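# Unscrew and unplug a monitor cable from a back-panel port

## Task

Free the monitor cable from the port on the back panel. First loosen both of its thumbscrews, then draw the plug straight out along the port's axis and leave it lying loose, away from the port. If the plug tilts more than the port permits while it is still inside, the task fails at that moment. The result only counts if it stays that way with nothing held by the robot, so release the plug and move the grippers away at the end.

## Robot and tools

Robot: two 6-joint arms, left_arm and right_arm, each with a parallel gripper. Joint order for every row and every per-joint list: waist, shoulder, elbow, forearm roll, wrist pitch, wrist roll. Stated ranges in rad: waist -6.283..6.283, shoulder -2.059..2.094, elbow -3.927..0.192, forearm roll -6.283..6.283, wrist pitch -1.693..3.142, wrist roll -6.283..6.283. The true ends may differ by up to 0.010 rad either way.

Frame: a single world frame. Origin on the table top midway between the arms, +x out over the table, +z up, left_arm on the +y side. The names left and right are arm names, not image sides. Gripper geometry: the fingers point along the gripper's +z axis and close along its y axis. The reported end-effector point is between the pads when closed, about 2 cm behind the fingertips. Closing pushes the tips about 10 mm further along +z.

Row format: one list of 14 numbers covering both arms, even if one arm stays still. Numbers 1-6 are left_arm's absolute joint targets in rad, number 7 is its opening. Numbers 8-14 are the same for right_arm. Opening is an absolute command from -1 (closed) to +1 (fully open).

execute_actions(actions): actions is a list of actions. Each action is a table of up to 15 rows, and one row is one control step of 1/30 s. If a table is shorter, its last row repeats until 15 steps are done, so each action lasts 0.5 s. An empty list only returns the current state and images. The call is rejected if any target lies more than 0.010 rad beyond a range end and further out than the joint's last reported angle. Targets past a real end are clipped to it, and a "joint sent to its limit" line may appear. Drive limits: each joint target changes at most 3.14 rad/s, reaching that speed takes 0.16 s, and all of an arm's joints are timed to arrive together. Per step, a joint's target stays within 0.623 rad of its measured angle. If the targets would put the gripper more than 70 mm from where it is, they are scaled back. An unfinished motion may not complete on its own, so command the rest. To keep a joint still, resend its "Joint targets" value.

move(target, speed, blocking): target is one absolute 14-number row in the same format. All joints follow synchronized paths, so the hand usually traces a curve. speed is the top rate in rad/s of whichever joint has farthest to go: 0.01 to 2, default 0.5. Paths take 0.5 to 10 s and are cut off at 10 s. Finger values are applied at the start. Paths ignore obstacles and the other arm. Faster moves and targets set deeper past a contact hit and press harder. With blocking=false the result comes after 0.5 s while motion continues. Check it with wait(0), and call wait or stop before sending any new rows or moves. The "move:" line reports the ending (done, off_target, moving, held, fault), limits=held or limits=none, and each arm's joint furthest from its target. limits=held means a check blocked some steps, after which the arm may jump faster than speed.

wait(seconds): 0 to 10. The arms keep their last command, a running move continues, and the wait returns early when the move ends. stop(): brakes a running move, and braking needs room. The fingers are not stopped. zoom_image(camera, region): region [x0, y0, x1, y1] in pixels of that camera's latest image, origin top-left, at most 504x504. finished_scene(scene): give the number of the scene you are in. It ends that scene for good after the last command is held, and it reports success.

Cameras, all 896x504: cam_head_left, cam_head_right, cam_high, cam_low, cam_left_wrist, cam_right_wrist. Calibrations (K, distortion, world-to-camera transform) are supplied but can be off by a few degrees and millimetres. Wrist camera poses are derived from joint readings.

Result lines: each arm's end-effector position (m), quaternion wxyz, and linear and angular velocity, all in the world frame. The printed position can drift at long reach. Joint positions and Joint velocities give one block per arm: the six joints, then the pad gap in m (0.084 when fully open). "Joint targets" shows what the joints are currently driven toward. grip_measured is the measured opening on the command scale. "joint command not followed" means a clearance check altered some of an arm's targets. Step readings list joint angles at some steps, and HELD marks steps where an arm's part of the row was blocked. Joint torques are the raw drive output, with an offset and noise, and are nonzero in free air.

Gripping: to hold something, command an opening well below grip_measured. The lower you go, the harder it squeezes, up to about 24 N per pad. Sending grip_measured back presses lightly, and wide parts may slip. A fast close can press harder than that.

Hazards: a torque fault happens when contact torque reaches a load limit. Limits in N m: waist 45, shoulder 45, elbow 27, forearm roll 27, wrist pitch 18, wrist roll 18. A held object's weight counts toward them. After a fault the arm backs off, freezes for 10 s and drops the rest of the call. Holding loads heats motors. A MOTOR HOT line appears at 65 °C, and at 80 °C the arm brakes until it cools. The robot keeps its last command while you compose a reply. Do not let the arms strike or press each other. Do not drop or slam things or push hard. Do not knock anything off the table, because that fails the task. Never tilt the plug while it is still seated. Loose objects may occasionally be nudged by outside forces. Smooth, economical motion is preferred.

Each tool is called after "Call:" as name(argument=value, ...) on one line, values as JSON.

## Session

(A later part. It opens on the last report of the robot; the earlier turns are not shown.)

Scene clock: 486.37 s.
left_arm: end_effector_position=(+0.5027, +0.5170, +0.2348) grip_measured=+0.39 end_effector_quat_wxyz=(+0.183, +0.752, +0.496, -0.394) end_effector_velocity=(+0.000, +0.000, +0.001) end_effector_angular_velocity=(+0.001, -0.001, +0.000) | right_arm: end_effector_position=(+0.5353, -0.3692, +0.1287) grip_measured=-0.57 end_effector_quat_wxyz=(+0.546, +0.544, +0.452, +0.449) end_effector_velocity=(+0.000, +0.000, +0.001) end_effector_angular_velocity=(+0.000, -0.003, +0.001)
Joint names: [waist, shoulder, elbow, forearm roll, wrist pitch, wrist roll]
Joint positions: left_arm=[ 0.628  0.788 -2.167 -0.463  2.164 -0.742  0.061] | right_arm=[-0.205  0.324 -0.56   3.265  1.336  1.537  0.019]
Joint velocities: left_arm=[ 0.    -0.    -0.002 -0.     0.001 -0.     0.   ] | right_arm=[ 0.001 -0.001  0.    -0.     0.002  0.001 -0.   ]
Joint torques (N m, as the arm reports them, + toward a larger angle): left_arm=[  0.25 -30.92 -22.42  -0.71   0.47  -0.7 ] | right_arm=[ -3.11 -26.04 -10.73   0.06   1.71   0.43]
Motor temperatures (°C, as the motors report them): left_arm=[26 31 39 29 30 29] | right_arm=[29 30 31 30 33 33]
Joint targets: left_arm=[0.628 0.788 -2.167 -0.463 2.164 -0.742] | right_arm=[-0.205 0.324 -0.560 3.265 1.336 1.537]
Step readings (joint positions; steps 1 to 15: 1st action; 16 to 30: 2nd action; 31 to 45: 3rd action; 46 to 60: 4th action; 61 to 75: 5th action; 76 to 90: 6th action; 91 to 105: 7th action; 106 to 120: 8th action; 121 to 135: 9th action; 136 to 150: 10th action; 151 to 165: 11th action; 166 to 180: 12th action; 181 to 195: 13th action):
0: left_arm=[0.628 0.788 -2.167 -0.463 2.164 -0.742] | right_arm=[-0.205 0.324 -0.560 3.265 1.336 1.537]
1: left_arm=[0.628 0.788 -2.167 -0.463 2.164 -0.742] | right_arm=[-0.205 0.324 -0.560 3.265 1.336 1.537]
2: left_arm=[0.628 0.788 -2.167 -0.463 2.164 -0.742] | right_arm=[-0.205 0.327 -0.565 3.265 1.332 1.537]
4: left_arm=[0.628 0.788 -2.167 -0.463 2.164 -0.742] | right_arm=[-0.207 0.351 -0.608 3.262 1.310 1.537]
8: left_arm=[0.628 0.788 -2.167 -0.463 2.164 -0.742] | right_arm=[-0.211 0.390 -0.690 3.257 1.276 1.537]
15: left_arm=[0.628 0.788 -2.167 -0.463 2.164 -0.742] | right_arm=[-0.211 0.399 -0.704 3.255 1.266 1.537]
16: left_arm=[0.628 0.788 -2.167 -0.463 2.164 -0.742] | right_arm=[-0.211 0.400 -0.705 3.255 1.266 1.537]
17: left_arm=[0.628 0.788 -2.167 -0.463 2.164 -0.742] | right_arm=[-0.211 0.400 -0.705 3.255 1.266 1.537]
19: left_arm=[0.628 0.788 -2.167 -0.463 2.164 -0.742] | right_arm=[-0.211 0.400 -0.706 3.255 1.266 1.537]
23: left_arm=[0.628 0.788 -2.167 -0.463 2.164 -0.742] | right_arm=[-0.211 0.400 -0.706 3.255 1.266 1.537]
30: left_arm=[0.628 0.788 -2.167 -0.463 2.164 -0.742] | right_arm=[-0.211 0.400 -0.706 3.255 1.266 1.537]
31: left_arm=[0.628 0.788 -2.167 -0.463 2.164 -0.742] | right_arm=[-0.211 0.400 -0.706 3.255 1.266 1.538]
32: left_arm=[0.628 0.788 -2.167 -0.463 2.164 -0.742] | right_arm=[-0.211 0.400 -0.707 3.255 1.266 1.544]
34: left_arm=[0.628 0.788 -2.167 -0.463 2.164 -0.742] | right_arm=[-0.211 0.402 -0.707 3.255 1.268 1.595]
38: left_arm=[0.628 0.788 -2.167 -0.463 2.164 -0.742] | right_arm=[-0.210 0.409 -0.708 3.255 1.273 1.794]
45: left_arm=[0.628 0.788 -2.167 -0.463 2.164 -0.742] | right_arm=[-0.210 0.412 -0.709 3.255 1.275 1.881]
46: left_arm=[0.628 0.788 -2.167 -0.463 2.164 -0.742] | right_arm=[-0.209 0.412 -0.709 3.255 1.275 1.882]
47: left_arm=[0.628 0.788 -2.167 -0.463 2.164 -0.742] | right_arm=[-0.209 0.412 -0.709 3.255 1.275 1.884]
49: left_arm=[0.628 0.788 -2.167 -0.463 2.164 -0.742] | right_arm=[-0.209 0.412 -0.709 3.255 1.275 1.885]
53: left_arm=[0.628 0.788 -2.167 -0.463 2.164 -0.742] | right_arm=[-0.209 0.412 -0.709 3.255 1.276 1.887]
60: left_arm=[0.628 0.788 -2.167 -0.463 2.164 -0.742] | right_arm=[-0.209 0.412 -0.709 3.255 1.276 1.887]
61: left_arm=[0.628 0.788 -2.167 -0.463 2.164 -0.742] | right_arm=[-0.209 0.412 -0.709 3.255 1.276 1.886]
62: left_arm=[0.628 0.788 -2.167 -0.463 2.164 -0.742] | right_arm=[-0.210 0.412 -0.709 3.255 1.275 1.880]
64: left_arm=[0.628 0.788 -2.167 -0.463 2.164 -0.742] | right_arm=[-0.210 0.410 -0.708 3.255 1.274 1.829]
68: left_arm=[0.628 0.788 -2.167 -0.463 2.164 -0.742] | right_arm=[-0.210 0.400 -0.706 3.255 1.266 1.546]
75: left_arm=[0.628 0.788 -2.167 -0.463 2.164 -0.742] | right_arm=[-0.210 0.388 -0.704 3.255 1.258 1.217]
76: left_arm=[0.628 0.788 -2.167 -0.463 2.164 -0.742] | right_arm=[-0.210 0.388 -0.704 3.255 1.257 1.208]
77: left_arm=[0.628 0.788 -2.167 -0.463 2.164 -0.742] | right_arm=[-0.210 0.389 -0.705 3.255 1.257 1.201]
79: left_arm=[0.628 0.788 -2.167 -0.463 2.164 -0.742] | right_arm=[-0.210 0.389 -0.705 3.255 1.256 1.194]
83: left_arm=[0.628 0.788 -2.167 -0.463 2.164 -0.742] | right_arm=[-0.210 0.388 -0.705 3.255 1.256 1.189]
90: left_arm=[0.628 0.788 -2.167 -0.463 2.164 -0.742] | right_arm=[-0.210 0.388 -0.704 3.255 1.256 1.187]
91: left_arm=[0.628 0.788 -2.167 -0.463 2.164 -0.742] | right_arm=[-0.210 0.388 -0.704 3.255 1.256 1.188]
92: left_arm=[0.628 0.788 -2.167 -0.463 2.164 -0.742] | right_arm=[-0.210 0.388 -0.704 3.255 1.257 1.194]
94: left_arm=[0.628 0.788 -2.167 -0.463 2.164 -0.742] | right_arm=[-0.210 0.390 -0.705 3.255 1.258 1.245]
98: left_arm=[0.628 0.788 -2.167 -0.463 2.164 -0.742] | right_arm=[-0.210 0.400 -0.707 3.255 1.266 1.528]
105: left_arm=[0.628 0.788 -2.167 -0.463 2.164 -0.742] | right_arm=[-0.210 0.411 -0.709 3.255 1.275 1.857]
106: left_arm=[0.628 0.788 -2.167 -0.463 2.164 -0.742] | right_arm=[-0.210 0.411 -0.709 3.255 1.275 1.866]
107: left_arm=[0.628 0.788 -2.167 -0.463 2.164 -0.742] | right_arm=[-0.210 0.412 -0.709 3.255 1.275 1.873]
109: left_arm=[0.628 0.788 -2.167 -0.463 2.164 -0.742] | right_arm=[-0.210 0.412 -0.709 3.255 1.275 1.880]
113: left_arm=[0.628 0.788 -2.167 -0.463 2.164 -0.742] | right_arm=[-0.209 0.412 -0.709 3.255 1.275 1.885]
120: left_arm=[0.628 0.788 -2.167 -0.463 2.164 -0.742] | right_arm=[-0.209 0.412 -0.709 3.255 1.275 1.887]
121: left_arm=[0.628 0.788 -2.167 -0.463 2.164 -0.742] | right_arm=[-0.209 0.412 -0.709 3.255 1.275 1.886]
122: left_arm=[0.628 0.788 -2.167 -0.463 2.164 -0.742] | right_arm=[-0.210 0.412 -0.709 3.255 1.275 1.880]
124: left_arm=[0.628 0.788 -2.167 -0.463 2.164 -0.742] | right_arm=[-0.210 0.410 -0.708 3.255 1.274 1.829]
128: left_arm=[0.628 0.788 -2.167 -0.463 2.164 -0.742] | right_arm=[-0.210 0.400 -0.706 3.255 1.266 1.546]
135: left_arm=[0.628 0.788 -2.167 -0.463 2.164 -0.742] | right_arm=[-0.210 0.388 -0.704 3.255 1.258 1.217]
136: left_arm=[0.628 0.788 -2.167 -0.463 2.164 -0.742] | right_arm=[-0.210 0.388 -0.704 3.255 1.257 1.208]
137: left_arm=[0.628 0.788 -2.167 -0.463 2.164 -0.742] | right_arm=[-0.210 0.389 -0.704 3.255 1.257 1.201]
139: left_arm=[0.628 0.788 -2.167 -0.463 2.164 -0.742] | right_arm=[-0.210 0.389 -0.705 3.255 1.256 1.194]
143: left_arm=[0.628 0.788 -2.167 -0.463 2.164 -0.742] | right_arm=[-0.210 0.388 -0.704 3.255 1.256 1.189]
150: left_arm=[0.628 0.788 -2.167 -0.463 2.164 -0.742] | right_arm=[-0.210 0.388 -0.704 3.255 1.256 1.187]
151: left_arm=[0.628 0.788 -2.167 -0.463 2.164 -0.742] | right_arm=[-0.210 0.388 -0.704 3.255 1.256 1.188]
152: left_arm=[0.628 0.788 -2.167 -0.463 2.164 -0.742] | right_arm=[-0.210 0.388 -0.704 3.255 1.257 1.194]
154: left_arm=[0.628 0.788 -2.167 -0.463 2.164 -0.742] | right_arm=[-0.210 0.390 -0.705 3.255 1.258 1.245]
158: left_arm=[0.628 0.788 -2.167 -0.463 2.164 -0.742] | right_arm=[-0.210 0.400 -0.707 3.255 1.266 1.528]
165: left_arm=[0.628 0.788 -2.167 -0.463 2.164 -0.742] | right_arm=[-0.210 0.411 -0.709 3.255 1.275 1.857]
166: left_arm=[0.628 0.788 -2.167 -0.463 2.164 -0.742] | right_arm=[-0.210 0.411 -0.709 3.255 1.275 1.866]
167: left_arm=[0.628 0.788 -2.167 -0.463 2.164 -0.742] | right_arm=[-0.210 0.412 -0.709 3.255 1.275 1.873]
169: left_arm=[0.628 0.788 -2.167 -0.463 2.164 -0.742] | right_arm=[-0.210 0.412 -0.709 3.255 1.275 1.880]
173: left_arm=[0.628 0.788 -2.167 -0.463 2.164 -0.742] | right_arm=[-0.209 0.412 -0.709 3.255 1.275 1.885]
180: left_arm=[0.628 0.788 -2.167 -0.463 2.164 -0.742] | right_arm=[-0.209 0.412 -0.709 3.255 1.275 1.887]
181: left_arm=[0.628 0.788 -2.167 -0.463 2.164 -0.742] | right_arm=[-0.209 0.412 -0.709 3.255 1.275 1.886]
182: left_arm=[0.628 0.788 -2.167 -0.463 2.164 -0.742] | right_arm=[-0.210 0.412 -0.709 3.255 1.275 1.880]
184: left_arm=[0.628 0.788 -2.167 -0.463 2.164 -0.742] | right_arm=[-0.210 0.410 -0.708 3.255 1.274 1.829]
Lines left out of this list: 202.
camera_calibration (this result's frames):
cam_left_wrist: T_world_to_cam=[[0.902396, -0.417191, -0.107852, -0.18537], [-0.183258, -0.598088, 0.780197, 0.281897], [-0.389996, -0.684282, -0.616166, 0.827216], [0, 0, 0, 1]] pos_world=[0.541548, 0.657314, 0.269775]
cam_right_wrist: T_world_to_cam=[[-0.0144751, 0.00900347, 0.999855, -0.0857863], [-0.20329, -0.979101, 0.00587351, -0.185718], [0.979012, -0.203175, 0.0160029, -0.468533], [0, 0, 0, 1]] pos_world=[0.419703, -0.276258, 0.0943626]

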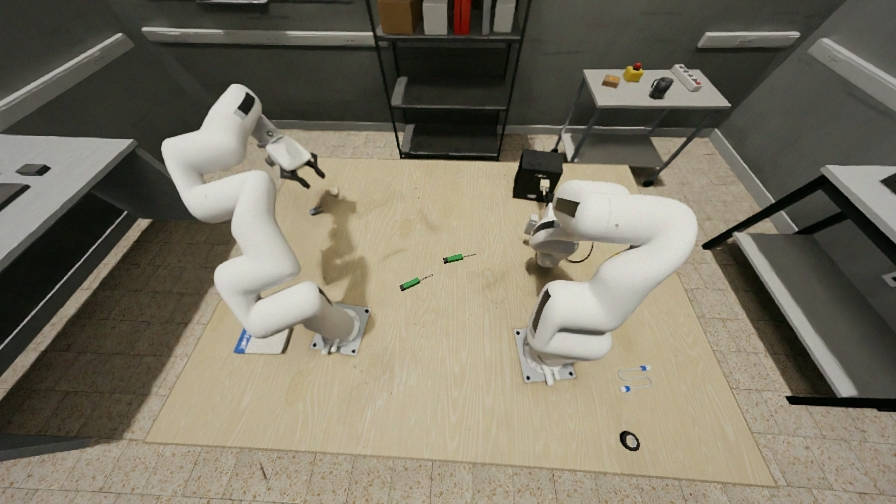

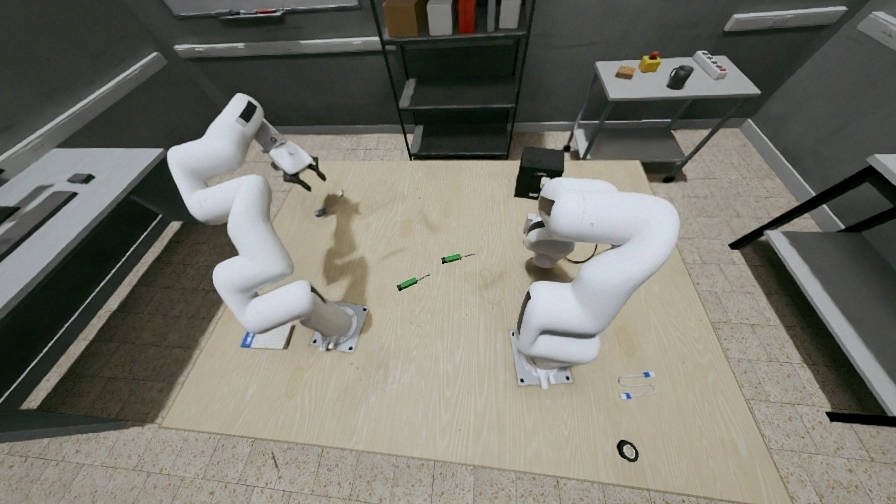

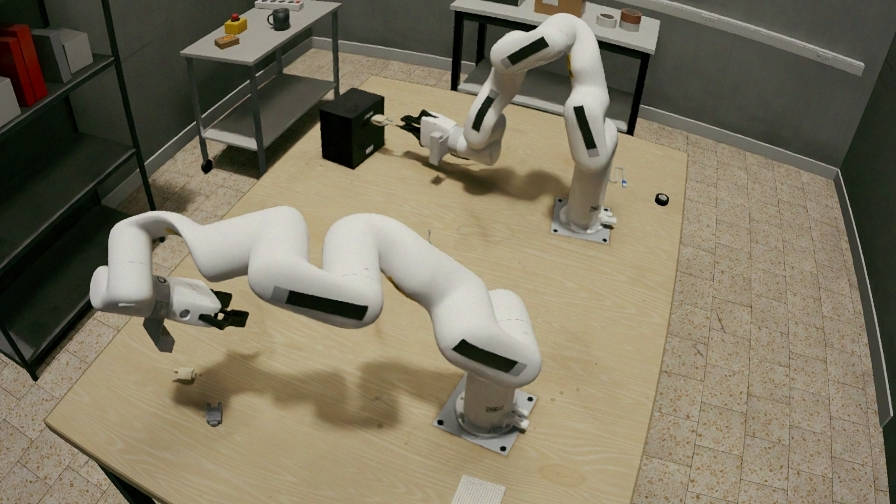

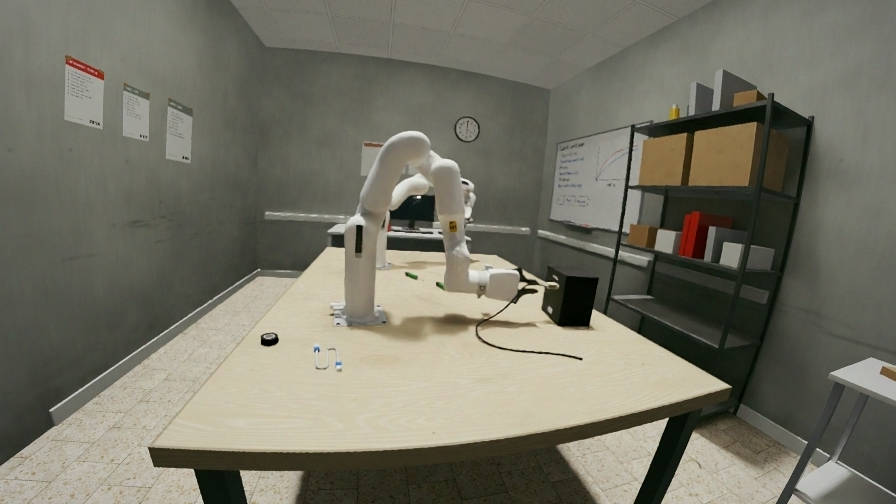

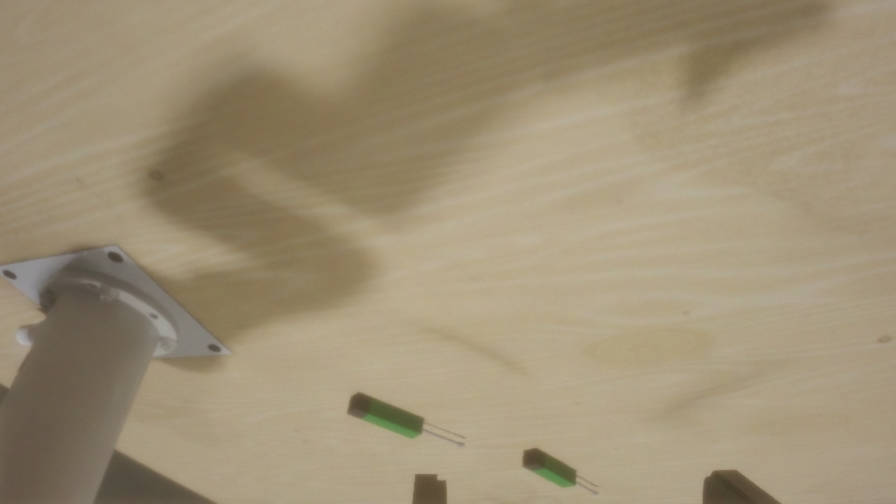

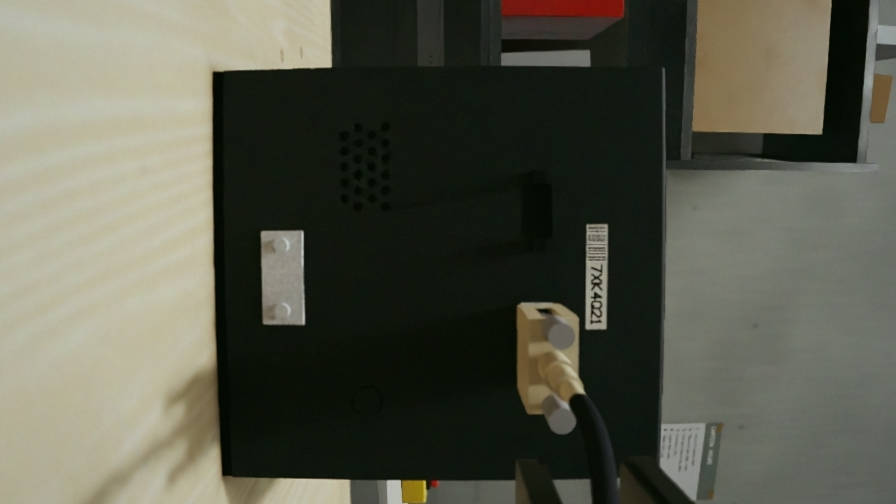

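Call:
execute_actions(actions=[[[0.628,0.788,-2.167,-0.463,2.164,-0.742,0.4,-0.205,0.324,-0.56,3.265,1.336,1.537,1]],[[0.628,0.788,-2.167,-0.463,2.164,-0.742,0.4,-0.135,0.336,-0.58,3.33,1.33,1.51,1]],[[0.628,0.788,-2.167,-0.463,2.164,-0.742,0.4,-0.066,0.348,-0.601,3.404,1.326,1.49,1]],[[0.628,0.788,-2.167,-0.463,2.164,-0.742,0.4,-0.066,0.348,-0.601,3.404,1.326,2.0,1]],[[0.628,0.788,-2.167,-0.463,2.164,-0.742,0.4,-0.066,0.348,-0.601,3.404,1.326,2.55,1]],[[0.628,0.788,-2.167,-0.463,2.164,-0.742,0.4,-0.066,0.348,-0.601,3.404,1.326,3.08,1]],[[0.628,0.788,-2.167,-0.463,2.164,-0.742,0.4,-0.14,0.336,-0.58,3.32,1.33,3.09,1]],[[0.628,0.788,-2.167,-0.463,2.164,-0.742,0.4,-0.14,0.336,-0.58,3.32,1.33,3.09,1]]])

Call:
zoom_image(camera="cam_right_wrist", region=[350,254,750,504])

Call:
execute_actions(actions=[[[0.628,0.788,-2.167,-0.463,2.164,-0.742,0.4,-0.151,0.4455,-0.7337,3.309,1.2867,3.092,1]],[[0.628,0.788,-2.167,-0.463,2.164,-0.742,0.4,-0.151,0.4455,-0.7337,3.309,1.2867,3.092,-0.1]],
[[0.628,0.788,-2.167,-0.463,2.164,-0.742,0.4,-0.141,0.4455,-0.7337,3.309,1.2867,3.092,-0.1]],[[0.628,0.788,-2.167,-0.463,2.164,-0.742,0.4,-0.141,0.4135,-0.7272,3.31,1.2616,3.088,-0.1]],[[0.628,0.788,-2.167,-0.463,2.164,-0.742,0.4,-0.141,0.3815,-0.7207,3.312,1.2365,3.084,-0.1]],[[0.628,0.788,-2.167,-0.463,2.164,-0.742,0.4,-0.161,0.3815,-0.7207,3.312,1.2365,3.084,-0.1]],[[0.628,0.788,-2.167,-0.463,2.164,-0.742,0.4,-0.161,0.4135,-0.7272,3.31,1.2616,3.088,-0.1]],[[0.628,0.788,-2.167,-0.463,2.164,-0.742,0.4,-0.161,0.4455,-0.7337,3.309,1.2867,3.092,-0.1]],
[[0.628,0.788,-2.167,-0.463,2.164,-0.742,0.4,-0.141,0.4455,-0.7337,3.309,1.2867,3.092,-0.1]],[[0.628,0.788,-2.167,-0.463,2.164,-0.742,0.4,-0.141,0.4135,-0.7272,3.31,1.2616,3.088,-0.1]],[[0.628,0.788,-2.167,-0.463,2.164,-0.742,0.4,-0.141,0.3815,-0.7207,3.312,1.2365,3.084,-0.1]],[[0.628,0.788,-2.167,-0.463,2.164,-0.742,0.4,-0.161,0.3815,-0.7207,3.312,1.2365,3.084,-0.1]],[[0.628,0.788,-2.167,-0.463,2.164,-0.742,0.4,-0.161,0.4135,-0.7272,3.31,1.2616,3.088,-0.1]],[[0.628,0.788,-2.167,-0.463,2.164,-0.742,0.4,-0.161,0.4455,-0.7337,3.309,1.2867,3.092,-0.1]],
[[0.628,0.788,-2.167,-0.463,2.164,-0.742,0.4,-0.151,0.4455,-0.7337,3.309,1.2867,3.092,1]],[[0.628,0.788,-2.167,-0.463,2.164,-0.742,0.4,-0.14,0.336,-0.58,3.32,1.33,3.09,1]],[[0.628,0.788,-2.167,-0.463,2.164,-0.742,0.4,-0.14,0.336,-0.58,3.32,1.33,3.09,1]]])

Call:
zoom_image(camera="cam_right_wrist", region=[350,254,750,504])

Scene clock: 524.63 s.
left_arm: end_effector_position=(+0.5027, +0.5170, +0.2348) grip_measured=+0.39 end_effector_quat_wxyz=(+0.183, +0.752, +0.496, -0.394) end_effector_velocity=(-0.000, +0.000, -0.000) end_effector_angular_velocity=(+0.000, +0.001, +0.000) | right_arm: end_effector_position=(+0.5422, -0.3460, +0.1283) grip_measured=+1.00 end_effector_quat_wxyz=(+0.065, +0.705, -0.059, +0.704) end_effector_velocity=(+0.000, -0.000, +0.000) end_effector_angular_velocity=(+0.000, -0.000, -0.000)
Joint names: [waist, shoulder, elbow, forearm roll, wrist pitch, wrist roll]
Joint positions: left_arm=[ 0.628  0.788 -2.167 -0.463  2.164 -0.742  0.061] | right_arm=[-0.14   0.336 -0.58   3.32   1.33   3.09   0.084]
Joint velocities: left_arm=[ 0.     0.    -0.     0.001 -0.     0.    -0.   ] | right_arm=[-0.001 -0.     0.    -0.     0.     0.     0.   ]
Joint torques (N m, as the arm reports them, + toward a larger angle): left_arm=[  0.88 -29.5  -22.1   -0.7    0.47  -0.68] | right_arm=[ -1.89 -26.36 -10.66   0.12   1.51   0.49]
Motor temperatures (°C, as the motors report them): left_arm=[26 31 39 29 30 29] | right_arm=[29 30 31 30 33 33]
Joint targets: left_arm=[0.628 0.788 -2.167 -0.463 2.164 -0.742] | right_arm=[-0.140 0.336 -0.580 3.320 1.330 3.090]
Step readings (joint positions; steps 1 to 15: 1st action; 16 to 30: 2nd action; 31 to 45: 3rd action; 46 to 60: 4th action; 61 to 75: 5th action; 76 to 90: 6th action; 91 to 105: 7th action; 106 to 120: 8th action):
0: left_arm=[0.628 0.788 -2.167 -0.463 2.164 -0.742] | right_arm=[-0.205 0.324 -0.560 3.265 1.336 1.537]
1: left_arm=[0.628 0.788 -2.167 -0.463 2.164 -0.742] | right_arm=[-0.205 0.324 -0.560 3.265 1.336 1.537]
2: left_arm=[0.628 0.788 -2.167 -0.463 2.164 -0.742] | right_arm=[-0.205 0.324 -0.560 3.265 1.336 1.537]
4: left_arm=[0.628 0.788 -2.167 -0.463 2.164 -0.742] | right_arm=[-0.205 0.324 -0.560 3.265 1.336 1.537]
8: left_arm=[0.628 0.788 -2.167 -0.463 2.164 -0.742] | right_arm=[-0.205 0.324 -0.560 3.265 1.336 1.537]
15: left_arm=[0.628 0.788 -2.167 -0.463 2.164 -0.742] | right_arm=[-0.205 0.324 -0.560 3.265 1.336 1.537]
16: left_arm=[0.628 0.788 -2.167 -0.463 2.164 -0.742] | right_arm=[-0.205 0.324 -0.560 3.266 1.336 1.537]
17: left_arm=[0.628 0.788 -2.167 -0.463 2.164 -0.742] | right_arm=[-0.200 0.325 -0.562 3.271 1.335 1.534]
19: left_arm=[0.628 0.788 -2.167 -0.463 2.164 -0.742] | right_arm=[-0.169 0.331 -0.570 3.300 1.333 1.522]
23: left_arm=[0.628 0.788 -2.167 -0.463 2.164 -0.742] | right_arm=[-0.140 0.335 -0.578 3.324 1.331 1.513]
30: left_arm=[0.628 0.788 -2.167 -0.463 2.164 -0.742] | right_arm=[-0.136 0.336 -0.580 3.330 1.330 1.510]
31: left_arm=[0.628 0.788 -2.167 -0.463 2.164 -0.742] | right_arm=[-0.135 0.336 -0.580 3.330 1.330 1.510]
32: left_arm=[0.628 0.788 -2.167 -0.463 2.164 -0.742] | right_arm=[-0.131 0.337 -0.581 3.337 1.330 1.508]
34: left_arm=[0.628 0.788 -2.167 -0.463 2.164 -0.742] | right_arm=[-0.101 0.342 -0.591 3.369 1.328 1.500]
38: left_arm=[0.628 0.788 -2.167 -0.463 2.164 -0.742] | right_arm=[-0.071 0.347 -0.600 3.397 1.327 1.492]
45: left_arm=[0.628 0.788 -2.167 -0.463 2.164 -0.742] | right_arm=[-0.067 0.348 -0.601 3.403 1.326 1.490]
46: left_arm=[0.628 0.788 -2.167 -0.463 2.164 -0.742] | right_arm=[-0.067 0.348 -0.601 3.404 1.326 1.491]
47: left_arm=[0.628 0.788 -2.167 -0.463 2.164 -0.742] | right_arm=[-0.067 0.348 -0.601 3.404 1.326 1.497]
49: left_arm=[0.628 0.788 -2.167 -0.463 2.164 -0.742] | right_arm=[-0.066 0.348 -0.601 3.404 1.326 1.548]
53: left_arm=[0.628 0.788 -2.167 -0.463 2.164 -0.742] | right_arm=[-0.066 0.348 -0.601 3.404 1.326 1.804]
60: left_arm=[0.628 0.788 -2.167 -0.463 2.164 -0.742] | right_arm=[-0.066 0.348 -0.601 3.404 1.326 1.986]
61: left_arm=[0.628 0.788 -2.167 -0.463 2.164 -0.742] | right_arm=[-0.066 0.348 -0.601 3.404 1.326 1.991]
62: left_arm=[0.628 0.788 -2.167 -0.463 2.164 -0.742] | right_arm=[-0.066 0.348 -0.601 3.404 1.326 2.001]
64: left_arm=[0.628 0.788 -2.167 -0.463 2.164 -0.742] | right_arm=[-0.066 0.348 -0.601 3.404 1.326 2.055]
68: left_arm=[0.628 0.788 -2.167 -0.463 2.164 -0.742] | right_arm=[-0.066 0.348 -0.601 3.404 1.326 2.322]
75: left_arm=[0.628 0.788 -2.167 -0.463 2.164 -0.742] | right_arm=[-0.066 0.348 -0.601 3.404 1.326 2.534]
76: left_arm=[0.628 0.788 -2.167 -0.463 2.164 -0.742] | right_arm=[-0.066 0.348 -0.601 3.404 1.326 2.539]
77: left_arm=[0.628 0.788 -2.167 -0.463 2.164 -0.742] | right_arm=[-0.066 0.348 -0.601 3.404 1.326 2.549]
79: left_arm=[0.628 0.788 -2.167 -0.463 2.164 -0.742] | right_arm=[-0.066 0.348 -0.601 3.404 1.326 2.604]
83: left_arm=[0.628 0.788 -2.167 -0.463 2.164 -0.742] | right_arm=[-0.066 0.348 -0.601 3.404 1.326 2.868]
90: left_arm=[0.628 0.788 -2.167 -0.463 2.164 -0.742] | right_arm=[-0.066 0.348 -0.601 3.404 1.326 3.065]
91: left_arm=[0.628 0.788 -2.167 -0.463 2.164 -0.742] | right_arm=[-0.066 0.348 -0.601 3.403 1.326 3.070]
92: left_arm=[0.628 0.788 -2.167 -0.463 2.164 -0.742] | right_arm=[-0.071 0.347 -0.600 3.397 1.326 3.074]
94: left_arm=[0.628 0.788 -2.167 -0.463 2.164 -0.742] | right_arm=[-0.101 0.342 -0.591 3.362 1.328 3.081]
98: left_arm=[0.628 0.788 -2.167 -0.463 2.164 -0.742] | right_arm=[-0.134 0.337 -0.582 3.328 1.330 3.088]
105: left_arm=[0.628 0.788 -2.167 -0.463 2.164 -0.742] | right_arm=[-0.139 0.336 -0.580 3.321 1.330 3.090]
106: left_arm=[0.628 0.788 -2.167 -0.463 2.164 -0.742] | right_arm=[-0.139 0.336 -0.580 3.321 1.330 3.090]
107: left_arm=[0.628 0.788 -2.167 -0.463 2.164 -0.742] | right_arm=[-0.139 0.336 -0.580 3.320 1.330 3.090]
109: left_arm=[0.628 0.788 -2.167 -0.463 2.164 -0.742] | right_arm=[-0.140 0.336 -0.580 3.320 1.330 3.090]
113: left_arm=[0.628 0.788 -2.167 -0.463 2.164 -0.742] | right_arm=[-0.140 0.336 -0.580 3.320 1.330 3.090]
120: Joint positions above
camera_calibration (this result's frames):
cam_left_wrist: T_world_to_cam=[[0.902396, -0.417192, -0.107852, -0.18537], [-0.183258, -0.598088, 0.780197, 0.281897], [-0.389996, -0.684282, -0.616166, 0.827216], [0, 0, 0, 1]] pos_world=[0.541548, 0.657314, 0.269775]
cam_right_wrist: T_world_to_cam=[[-0.191755, -0.981393, 0.00984038, -0.204997], [-0.0182546, -0.00645829, -0.999813, 0.203607], [0.981273, -0.191899, -0.0166765, -0.463701], [0, 0, 0, 1]] pos_world=[0.419425, -0.288851, 0.197853]

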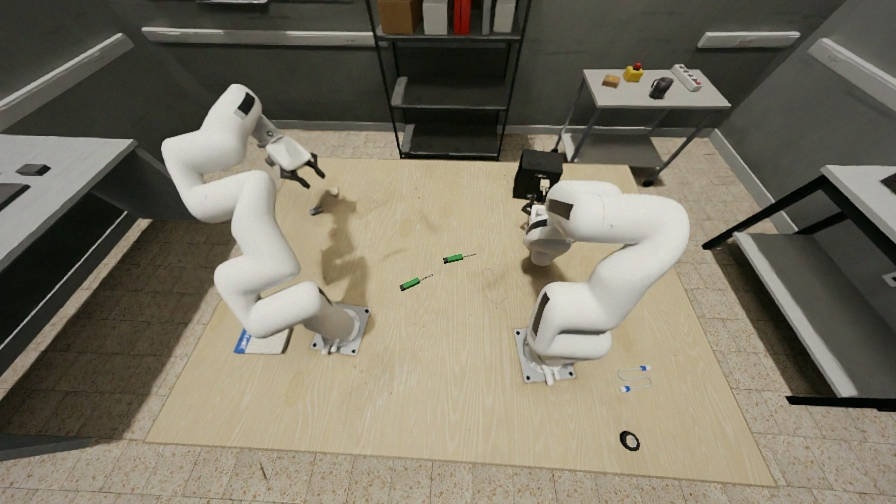

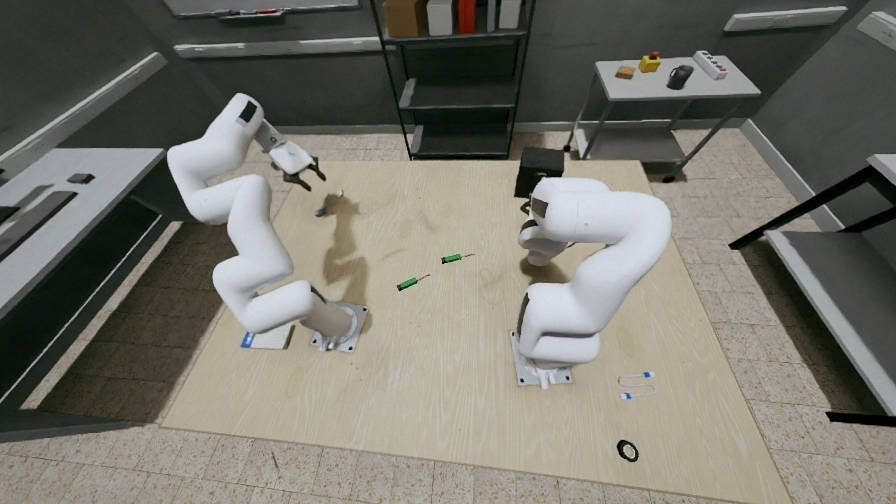

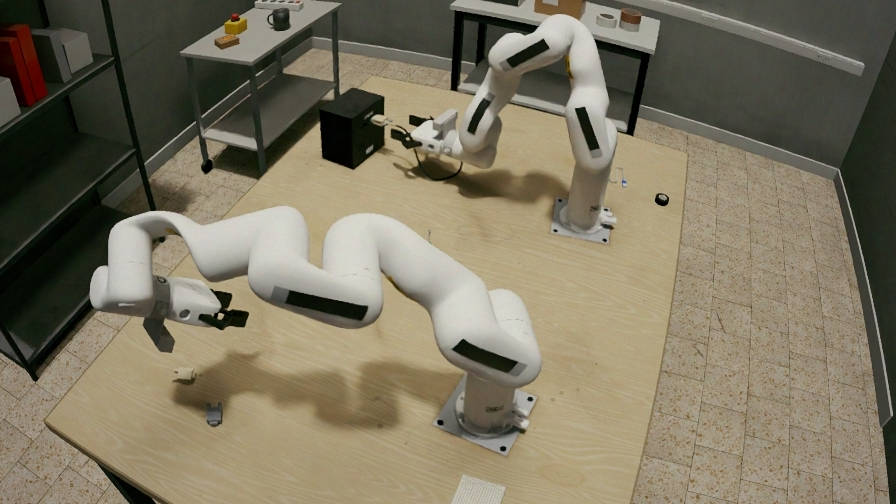

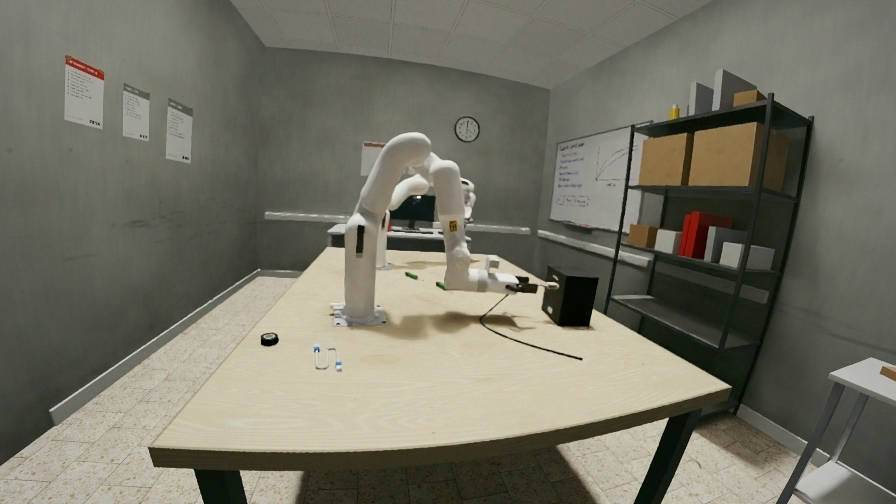

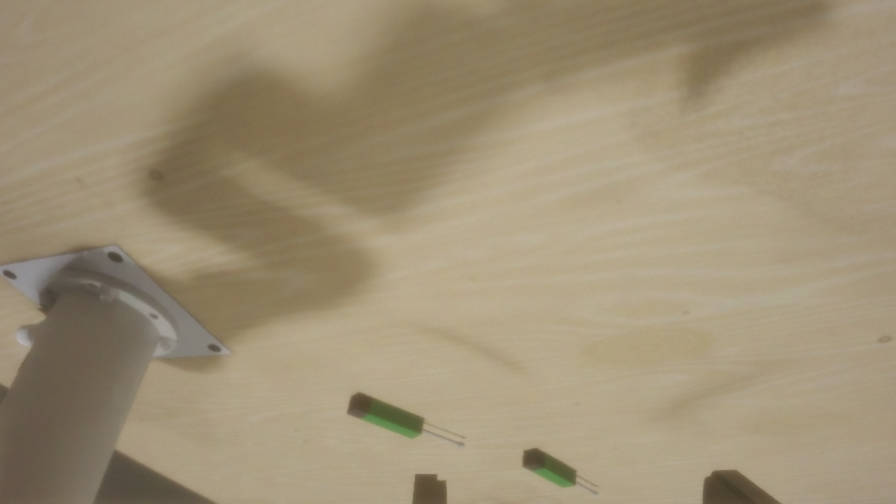

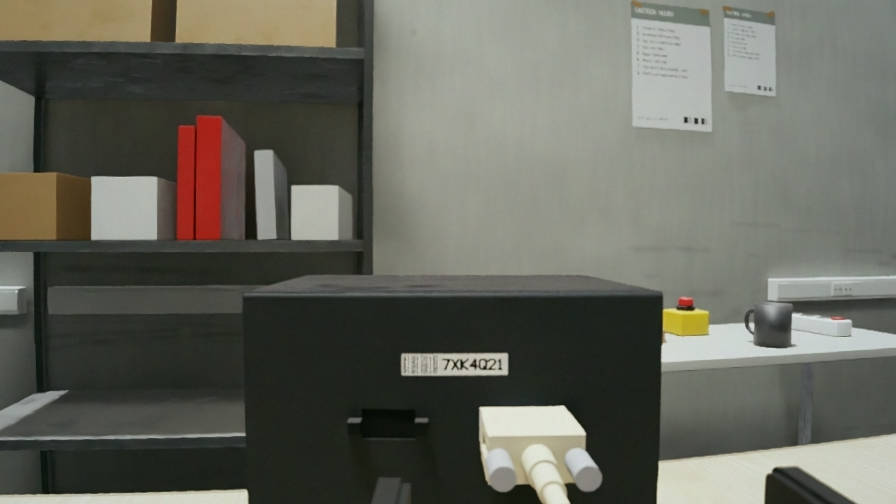

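Region (350, 254, 750, 504) of cam_right_wrist's 896x504 image, scaled by 1.260, with more detail than that image has; it fills the top 315 rows of this view, and the rest is white.

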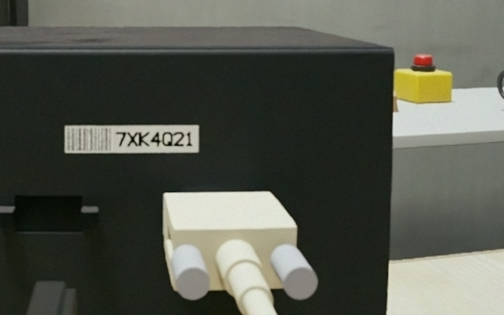

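Scene clock: 533.13 s.
left_arm: end_effector_position=(+0.5027, +0.5170, +0.2348) grip_measured=+0.39 end_effector_quat_wxyz=(+0.183, +0.752, +0.496, -0.394) end_effector_velocity=(-0.000, +0.000, +0.000) end_effector_angular_velocity=(-0.000, +0.000, +0.000) | right_arm: end_effector_position=(+0.5422, -0.3460, +0.1283) grip_measured=+1.00 end_effector_quat_wxyz=(+0.065, +0.705, -0.059, +0.704) end_effector_velocity=(-0.000, +0.001, -0.001) end_effector_angular_velocity=(+0.001, +0.001, +0.001)
Joint names: [waist, shoulder, elbow, forearm roll, wrist pitch, wrist roll]
Joint positions: left_arm=[ 0.628  0.788 -2.167 -0.463  2.164 -0.742  0.061] | right_arm=[-0.14   0.336 -0.58   3.32   1.33   3.09   0.084]
Joint velocities: left_arm=[ 0.  0.  0. -0.  0. -0. -0.] | right_arm=[ 0.001  0.001  0.     0.    -0.     0.001  0.   ]
Joint torques (N m, as the arm reports them, + toward a larger angle): left_arm=[  0.49 -30.55 -22.09  -0.81   0.29  -0.67] | right_arm=[ -1.96 -26.23 -10.63  -0.37   1.59   0.39]
Motor temperatures (°C, as the motors report them): left_arm=[26 31 39 29 30 29] | right_arm=[29 30 31 30 33 33]
Joint targets: left_arm=[0.628 0.788 -2.167 -0.463 2.164 -0.742] | right_arm=[-0.140 0.336 -0.580 3.320 1.330 3.090]
Step readings (joint positions; steps 1 to 15: 1st action; 16 to 30: 2nd action; 31 to 45: 3rd action; 46 to 60: 4th action; 61 to 75: 5th action; 76 to 90: 6th action; 91 to 105: 7th action; 106 to 120: 8th action; 121 to 135: 9th action; 136 to 150: 10th action; 151 to 165: 11th action; 166 to 180: 12th action; 181 to 195: 13th action):
0: left_arm=[0.628 0.788 -2.167 -0.463 2.164 -0.742] | right_arm=[-0.140 0.336 -0.580 3.320 1.330 3.090]
1: left_arm=[0.628 0.788 -2.167 -0.463 2.164 -0.742] | right_arm=[-0.140 0.336 -0.580 3.320 1.330 3.090]
2: left_arm=[0.628 0.788 -2.167 -0.463 2.164 -0.742] | right_arm=[-0.140 0.340 -0.586 3.320 1.328 3.090]
4: left_arm=[0.628 0.788 -2.167 -0.463 2.164 -0.742] | right_arm=[-0.143 0.372 -0.630 3.316 1.314 3.091]
8: left_arm=[0.628 0.788 -2.167 -0.463 2.164 -0.742] | right_arm=[-0.150 0.432 -0.715 3.310 1.293 3.092]
15: left_arm=[0.628 0.788 -2.167 -0.463 2.164 -0.742] | right_arm=[-0.151 0.444 -0.731 3.309 1.287 3.092]
16: left_arm=[0.628 0.788 -2.167 -0.463 2.164 -0.742] | right_arm=[-0.151 0.445 -0.732 3.309 1.287 3.092]
17: left_arm=[0.628 0.788 -2.167 -0.463 2.164 -0.742] | right_arm=[-0.151 0.445 -0.732 3.309 1.287 3.092]
19: left_arm=[0.628 0.788 -2.167 -0.463 2.164 -0.742] | right_arm=[-0.151 0.445 -0.733 3.309 1.287 3.092]
23: left_arm=[0.628 0.788 -2.167 -0.463 2.164 -0.742] | right_arm=[-0.151 0.445 -0.733 3.309 1.287 3.092]
30: left_arm=[0.628 0.788 -2.167 -0.463 2.164 -0.742] | right_arm=[-0.151 0.446 -0.734 3.309 1.287 3.092]
31: left_arm=[0.628 0.788 -2.167 -0.463 2.164 -0.742] | right_arm=[-0.151 0.446 -0.734 3.309 1.287 3.092]
32: left_arm=[0.628 0.788 -2.167 -0.463 2.164 -0.742] | right_arm=[-0.149 0.446 -0.734 3.309 1.287 3.092]
34: left_arm=[0.628 0.788 -2.167 -0.463 2.164 -0.742] | right_arm=[-0.144 0.445 -0.734 3.309 1.287 3.092]
38: left_arm=[0.628 0.788 -2.167 -0.463 2.164 -0.742] | right_arm=[-0.143 0.445 -0.734 3.310 1.287 3.092]
45: left_arm=[0.628 0.788 -2.167 -0.463 2.164 -0.742] | right_arm=[-0.142 0.445 -0.734 3.310 1.287 3.092]
46: left_arm=[0.628 0.788 -2.167 -0.463 2.164 -0.742] | right_arm=[-0.142 0.445 -0.734 3.309 1.286 3.092]
47: left_arm=[0.628 0.788 -2.167 -0.463 2.164 -0.742] | right_arm=[-0.142 0.441 -0.732 3.310 1.282 3.091]
49: left_arm=[0.628 0.788 -2.167 -0.463 2.164 -0.742] | right_arm=[-0.142 0.425 -0.729 3.310 1.270 3.089]
53: left_arm=[0.628 0.788 -2.167 -0.463 2.164 -0.742] | right_arm=[-0.142 0.416 -0.727 3.310 1.263 3.088]
60: left_arm=[0.628 0.788 -2.167 -0.463 2.164 -0.742] | right_arm=[-0.142 0.414 -0.727 3.310 1.261 3.088]
61: left_arm=[0.628 0.788 -2.167 -0.463 2.164 -0.742] | right_arm=[-0.142 0.414 -0.726 3.310 1.261 3.088]
62: left_arm=[0.628 0.788 -2.167 -0.463 2.164 -0.742] | right_arm=[-0.142 0.409 -0.725 3.311 1.256 3.087]
64: left_arm=[0.628 0.788 -2.167 -0.463 2.164 -0.742] | right_arm=[-0.141 0.393 -0.723 3.312 1.245 3.085]
68: left_arm=[0.628 0.788 -2.167 -0.463 2.164 -0.742] | right_arm=[-0.141 0.383 -0.721 3.312 1.238 3.084]
75: left_arm=[0.628 0.788 -2.167 -0.463 2.164 -0.742] | right_arm=[-0.141 0.382 -0.720 3.312 1.237 3.084]
76: left_arm=[0.628 0.788 -2.167 -0.463 2.164 -0.742] | right_arm=[-0.142 0.382 -0.720 3.312 1.237 3.084]
77: left_arm=[0.628 0.788 -2.167 -0.463 2.164 -0.742] | right_arm=[-0.145 0.382 -0.721 3.311 1.237 3.084]
79: left_arm=[0.628 0.788 -2.167 -0.463 2.164 -0.742] | right_arm=[-0.152 0.381 -0.723 3.310 1.237 3.084]
83: left_arm=[0.628 0.788 -2.167 -0.463 2.164 -0.742] | right_arm=[-0.157 0.381 -0.723 3.310 1.237 3.084]
90: left_arm=[0.628 0.788 -2.167 -0.463 2.164 -0.742] | right_arm=[-0.158 0.381 -0.722 3.310 1.237 3.084]
91: left_arm=[0.628 0.788 -2.167 -0.463 2.164 -0.742] | right_arm=[-0.158 0.381 -0.722 3.310 1.238 3.084]
92: left_arm=[0.628 0.788 -2.167 -0.463 2.164 -0.742] | right_arm=[-0.158 0.386 -0.723 3.310 1.243 3.085]
94: left_arm=[0.628 0.788 -2.167 -0.463 2.164 -0.742] | right_arm=[-0.158 0.400 -0.728 3.309 1.255 3.087]
98: left_arm=[0.628 0.788 -2.167 -0.463 2.164 -0.742] | right_arm=[-0.159 0.409 -0.730 3.309 1.262 3.088]
105: left_arm=[0.628 0.788 -2.167 -0.463 2.164 -0.742] | right_arm=[-0.159 0.411 -0.730 3.309 1.264 3.088]
106: left_arm=[0.628 0.788 -2.167 -0.463 2.164 -0.742] | right_arm=[-0.159 0.412 -0.730 3.309 1.264 3.088]
107: left_arm=[0.628 0.788 -2.167 -0.463 2.164 -0.742] | right_arm=[-0.159 0.416 -0.731 3.309 1.269 3.089]
109: left_arm=[0.628 0.788 -2.167 -0.463 2.164 -0.742] | right_arm=[-0.159 0.433 -0.734 3.308 1.279 3.091]
113: left_arm=[0.628 0.788 -2.167 -0.463 2.164 -0.742] | right_arm=[-0.159 0.443 -0.734 3.307 1.285 3.091]
120: left_arm=[0.628 0.788 -2.167 -0.463 2.164 -0.742] | right_arm=[-0.159 0.445 -0.734 3.307 1.287 3.092]
121: left_arm=[0.628 0.788 -2.167 -0.463 2.164 -0.742] | right_arm=[-0.159 0.445 -0.734 3.307 1.287 3.092]
122: left_arm=[0.628 0.788 -2.167 -0.463 2.164 -0.742] | right_arm=[-0.156 0.445 -0.734 3.308 1.286 3.092]
124: left_arm=[0.628 0.788 -2.167 -0.463 2.164 -0.742] | right_arm=[-0.153 0.449 -0.727 3.312 1.281 3.092]
128: left_arm=[0.628 0.788 -2.167 -0.463 2.164 -0.742] | right_arm=[-0.147 0.450 -0.728 3.312 1.282 3.092]
135: left_arm=[0.628 0.788 -2.167 -0.463 2.164 -0.742] | right_arm=[-0.143 0.447 -0.732 3.310 1.286 3.092]
136: left_arm=[0.628 0.788 -2.167 -0.463 2.164 -0.742] | right_arm=[-0.143 0.446 -0.732 3.310 1.285 3.092]
137: left_arm=[0.628 0.788 -2.167 -0.463 2.164 -0.742] | right_arm=[-0.142 0.442 -0.731 3.310 1.281 3.091]
139: left_arm=[0.628 0.788 -2.167 -0.463 2.164 -0.742] | right_arm=[-0.142 0.426 -0.728 3.310 1.270 3.089]
143: left_arm=[0.628 0.788 -2.167 -0.463 2.164 -0.742] | right_arm=[-0.142 0.415 -0.728 3.311 1.263 3.088]
150: left_arm=[0.628 0.788 -2.167 -0.463 2.164 -0.742] | right_arm=[-0.142 0.414 -0.727 3.310 1.262 3.088]
151: left_arm=[0.628 0.788 -2.167 -0.463 2.164 -0.742] | right_arm=[-0.142 0.413 -0.727 3.310 1.261 3.088]
152: left_arm=[0.628 0.788 -2.167 -0.463 2.164 -0.742] | right_arm=[-0.142 0.409 -0.725 3.311 1.256 3.087]
154: left_arm=[0.628 0.788 -2.167 -0.463 2.164 -0.742] | right_arm=[-0.142 0.393 -0.722 3.312 1.245 3.085]
158: left_arm=[0.628 0.788 -2.167 -0.463 2.164 -0.742] | right_arm=[-0.142 0.383 -0.721 3.312 1.239 3.084]
165: left_arm=[0.628 0.788 -2.167 -0.463 2.164 -0.742] | right_arm=[-0.141 0.382 -0.721 3.312 1.237 3.084]
166: left_arm=[0.628 0.788 -2.167 -0.463 2.164 -0.742] | right_arm=[-0.142 0.382 -0.721 3.312 1.237 3.084]
167: left_arm=[0.628 0.788 -2.167 -0.463 2.164 -0.742] | right_arm=[-0.145 0.382 -0.721 3.311 1.237 3.084]
169: left_arm=[0.628 0.788 -2.167 -0.463 2.164 -0.742] | right_arm=[-0.152 0.381 -0.721 3.310 1.236 3.084]
173: left_arm=[0.628 0.788 -2.167 -0.463 2.164 -0.742] | right_arm=[-0.157 0.381 -0.721 3.310 1.237 3.084]
180: left_arm=[0.628 0.788 -2.167 -0.463 2.164 -0.742] | right_arm=[-0.158 0.381 -0.721 3.310 1.237 3.084]
181: left_arm=[0.628 0.788 -2.167 -0.463 2.164 -0.742] | right_arm=[-0.158 0.382 -0.721 3.310 1.237 3.084]
182: left_arm=[0.628 0.788 -2.167 -0.463 2.164 -0.742] | right_arm=[-0.158 0.386 -0.722 3.310 1.242 3.085]
184: left_arm=[0.628 0.788 -2.167 -0.463 2.164 -0.742] | right_arm=[-0.158 0.400 -0.727 3.309 1.255 3.087]
Lines left out of this list: 22.
camera_calibration (this result's frames):
cam_left_wrist: T_world_to_cam=[[0.902396, -0.417192, -0.107852, -0.18537], [-0.183258, -0.598088, 0.780197, 0.281897], [-0.389996, -0.684282, -0.616166, 0.827216], [0, 0, 0, 1]] pos_world=[0.541548, 0.657314, 0.269775]
cam_right_wrist: T_world_to_cam=[[-0.191789, -0.981387, 0.00983999, -0.204996], [-0.0182503, -0.00645815, -0.999813, 0.203601], [0.981266, -0.191933, -0.016672, -0.463724], [0, 0, 0, 1]] pos_world=[0.419436, -0.288869, 0.197849]

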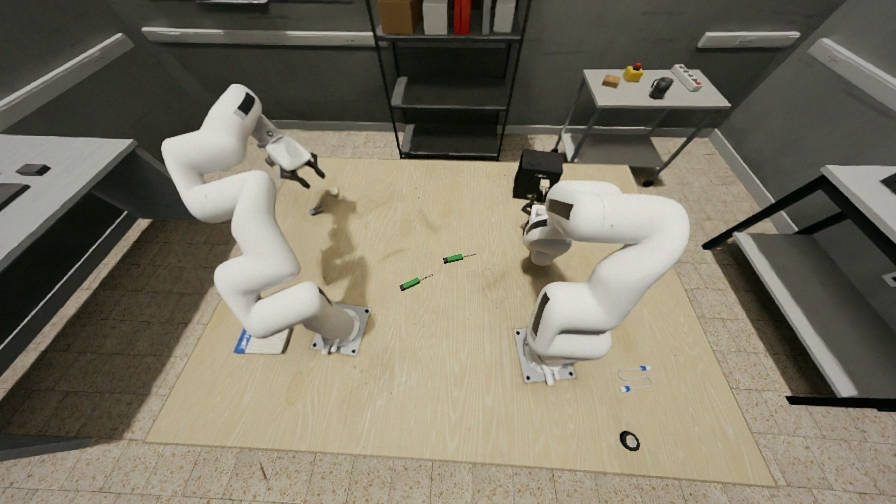

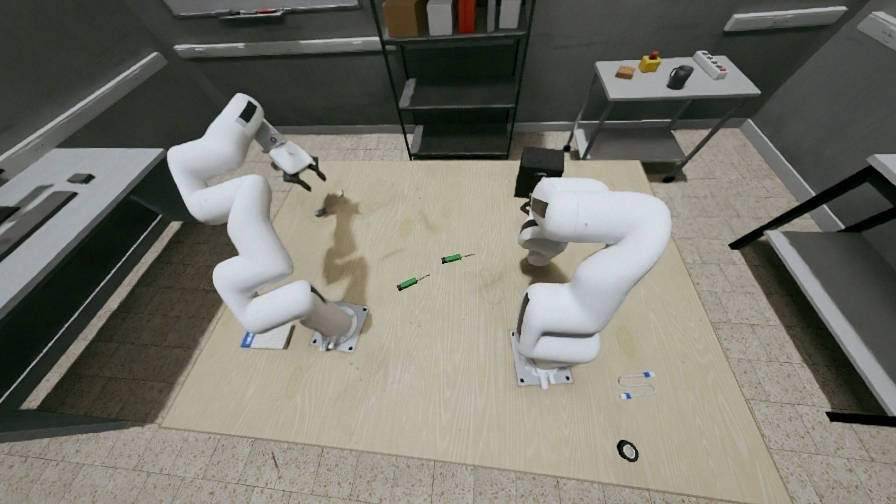

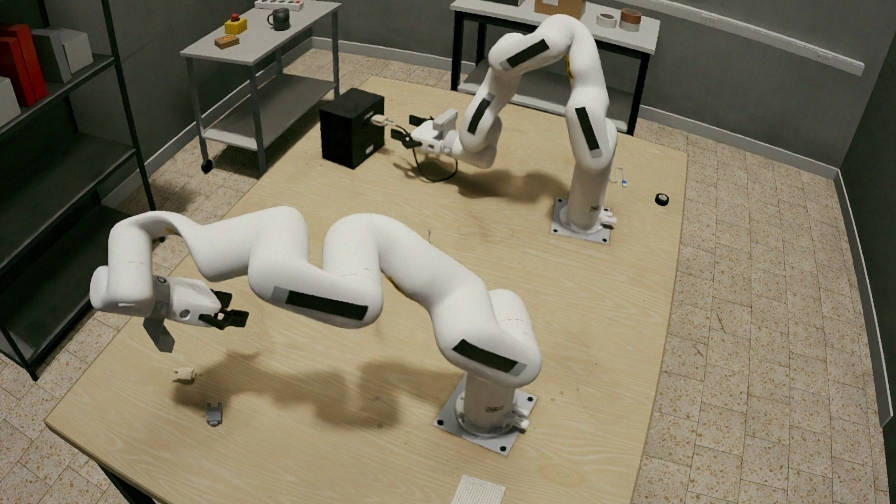

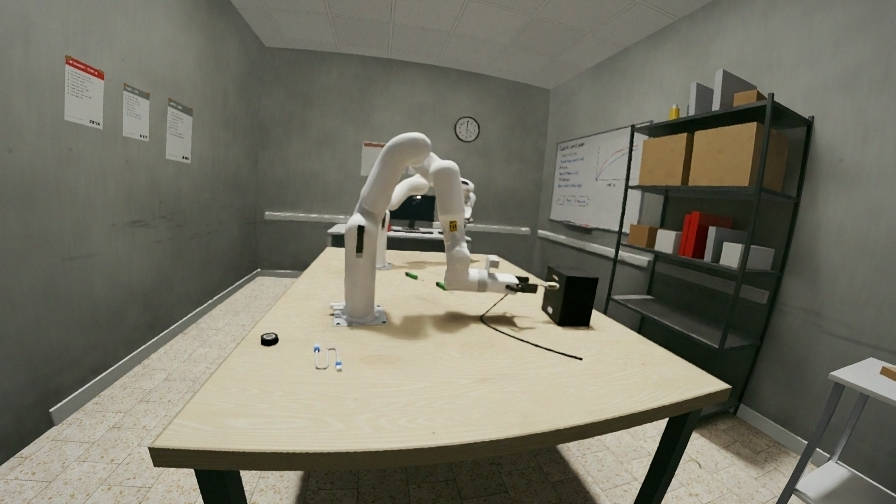

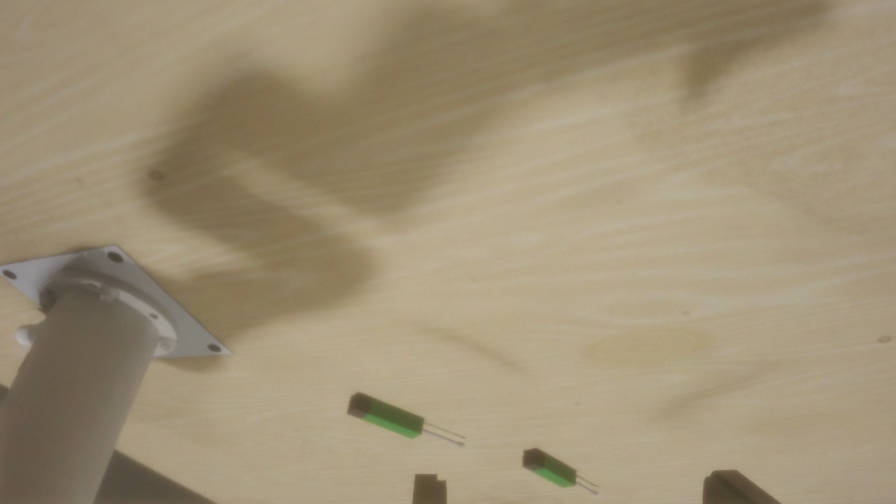

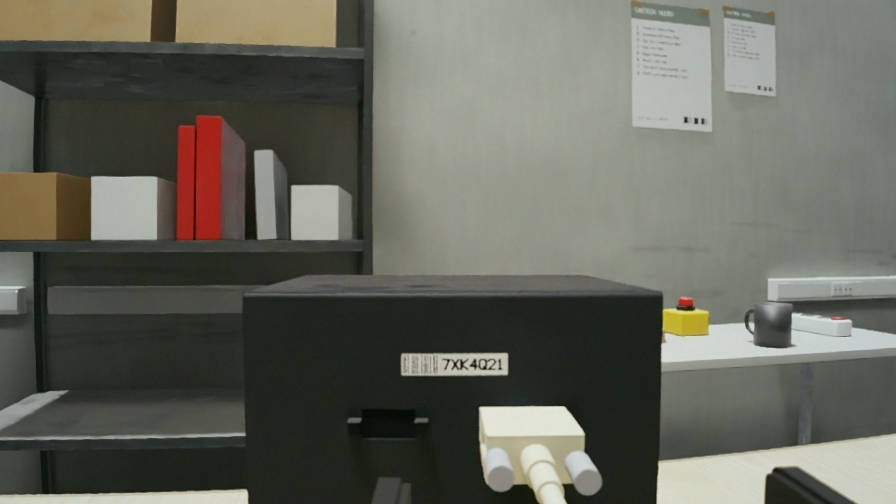

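Region (350, 254, 750, 504) of cam_right_wrist's 896x504 image, scaled by 1.260, with more detail than that image has; it fills the top 315 rows of this view, and the rest is white.

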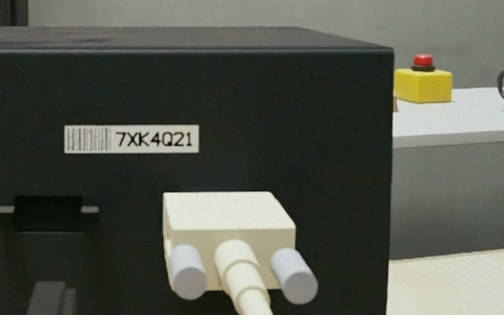

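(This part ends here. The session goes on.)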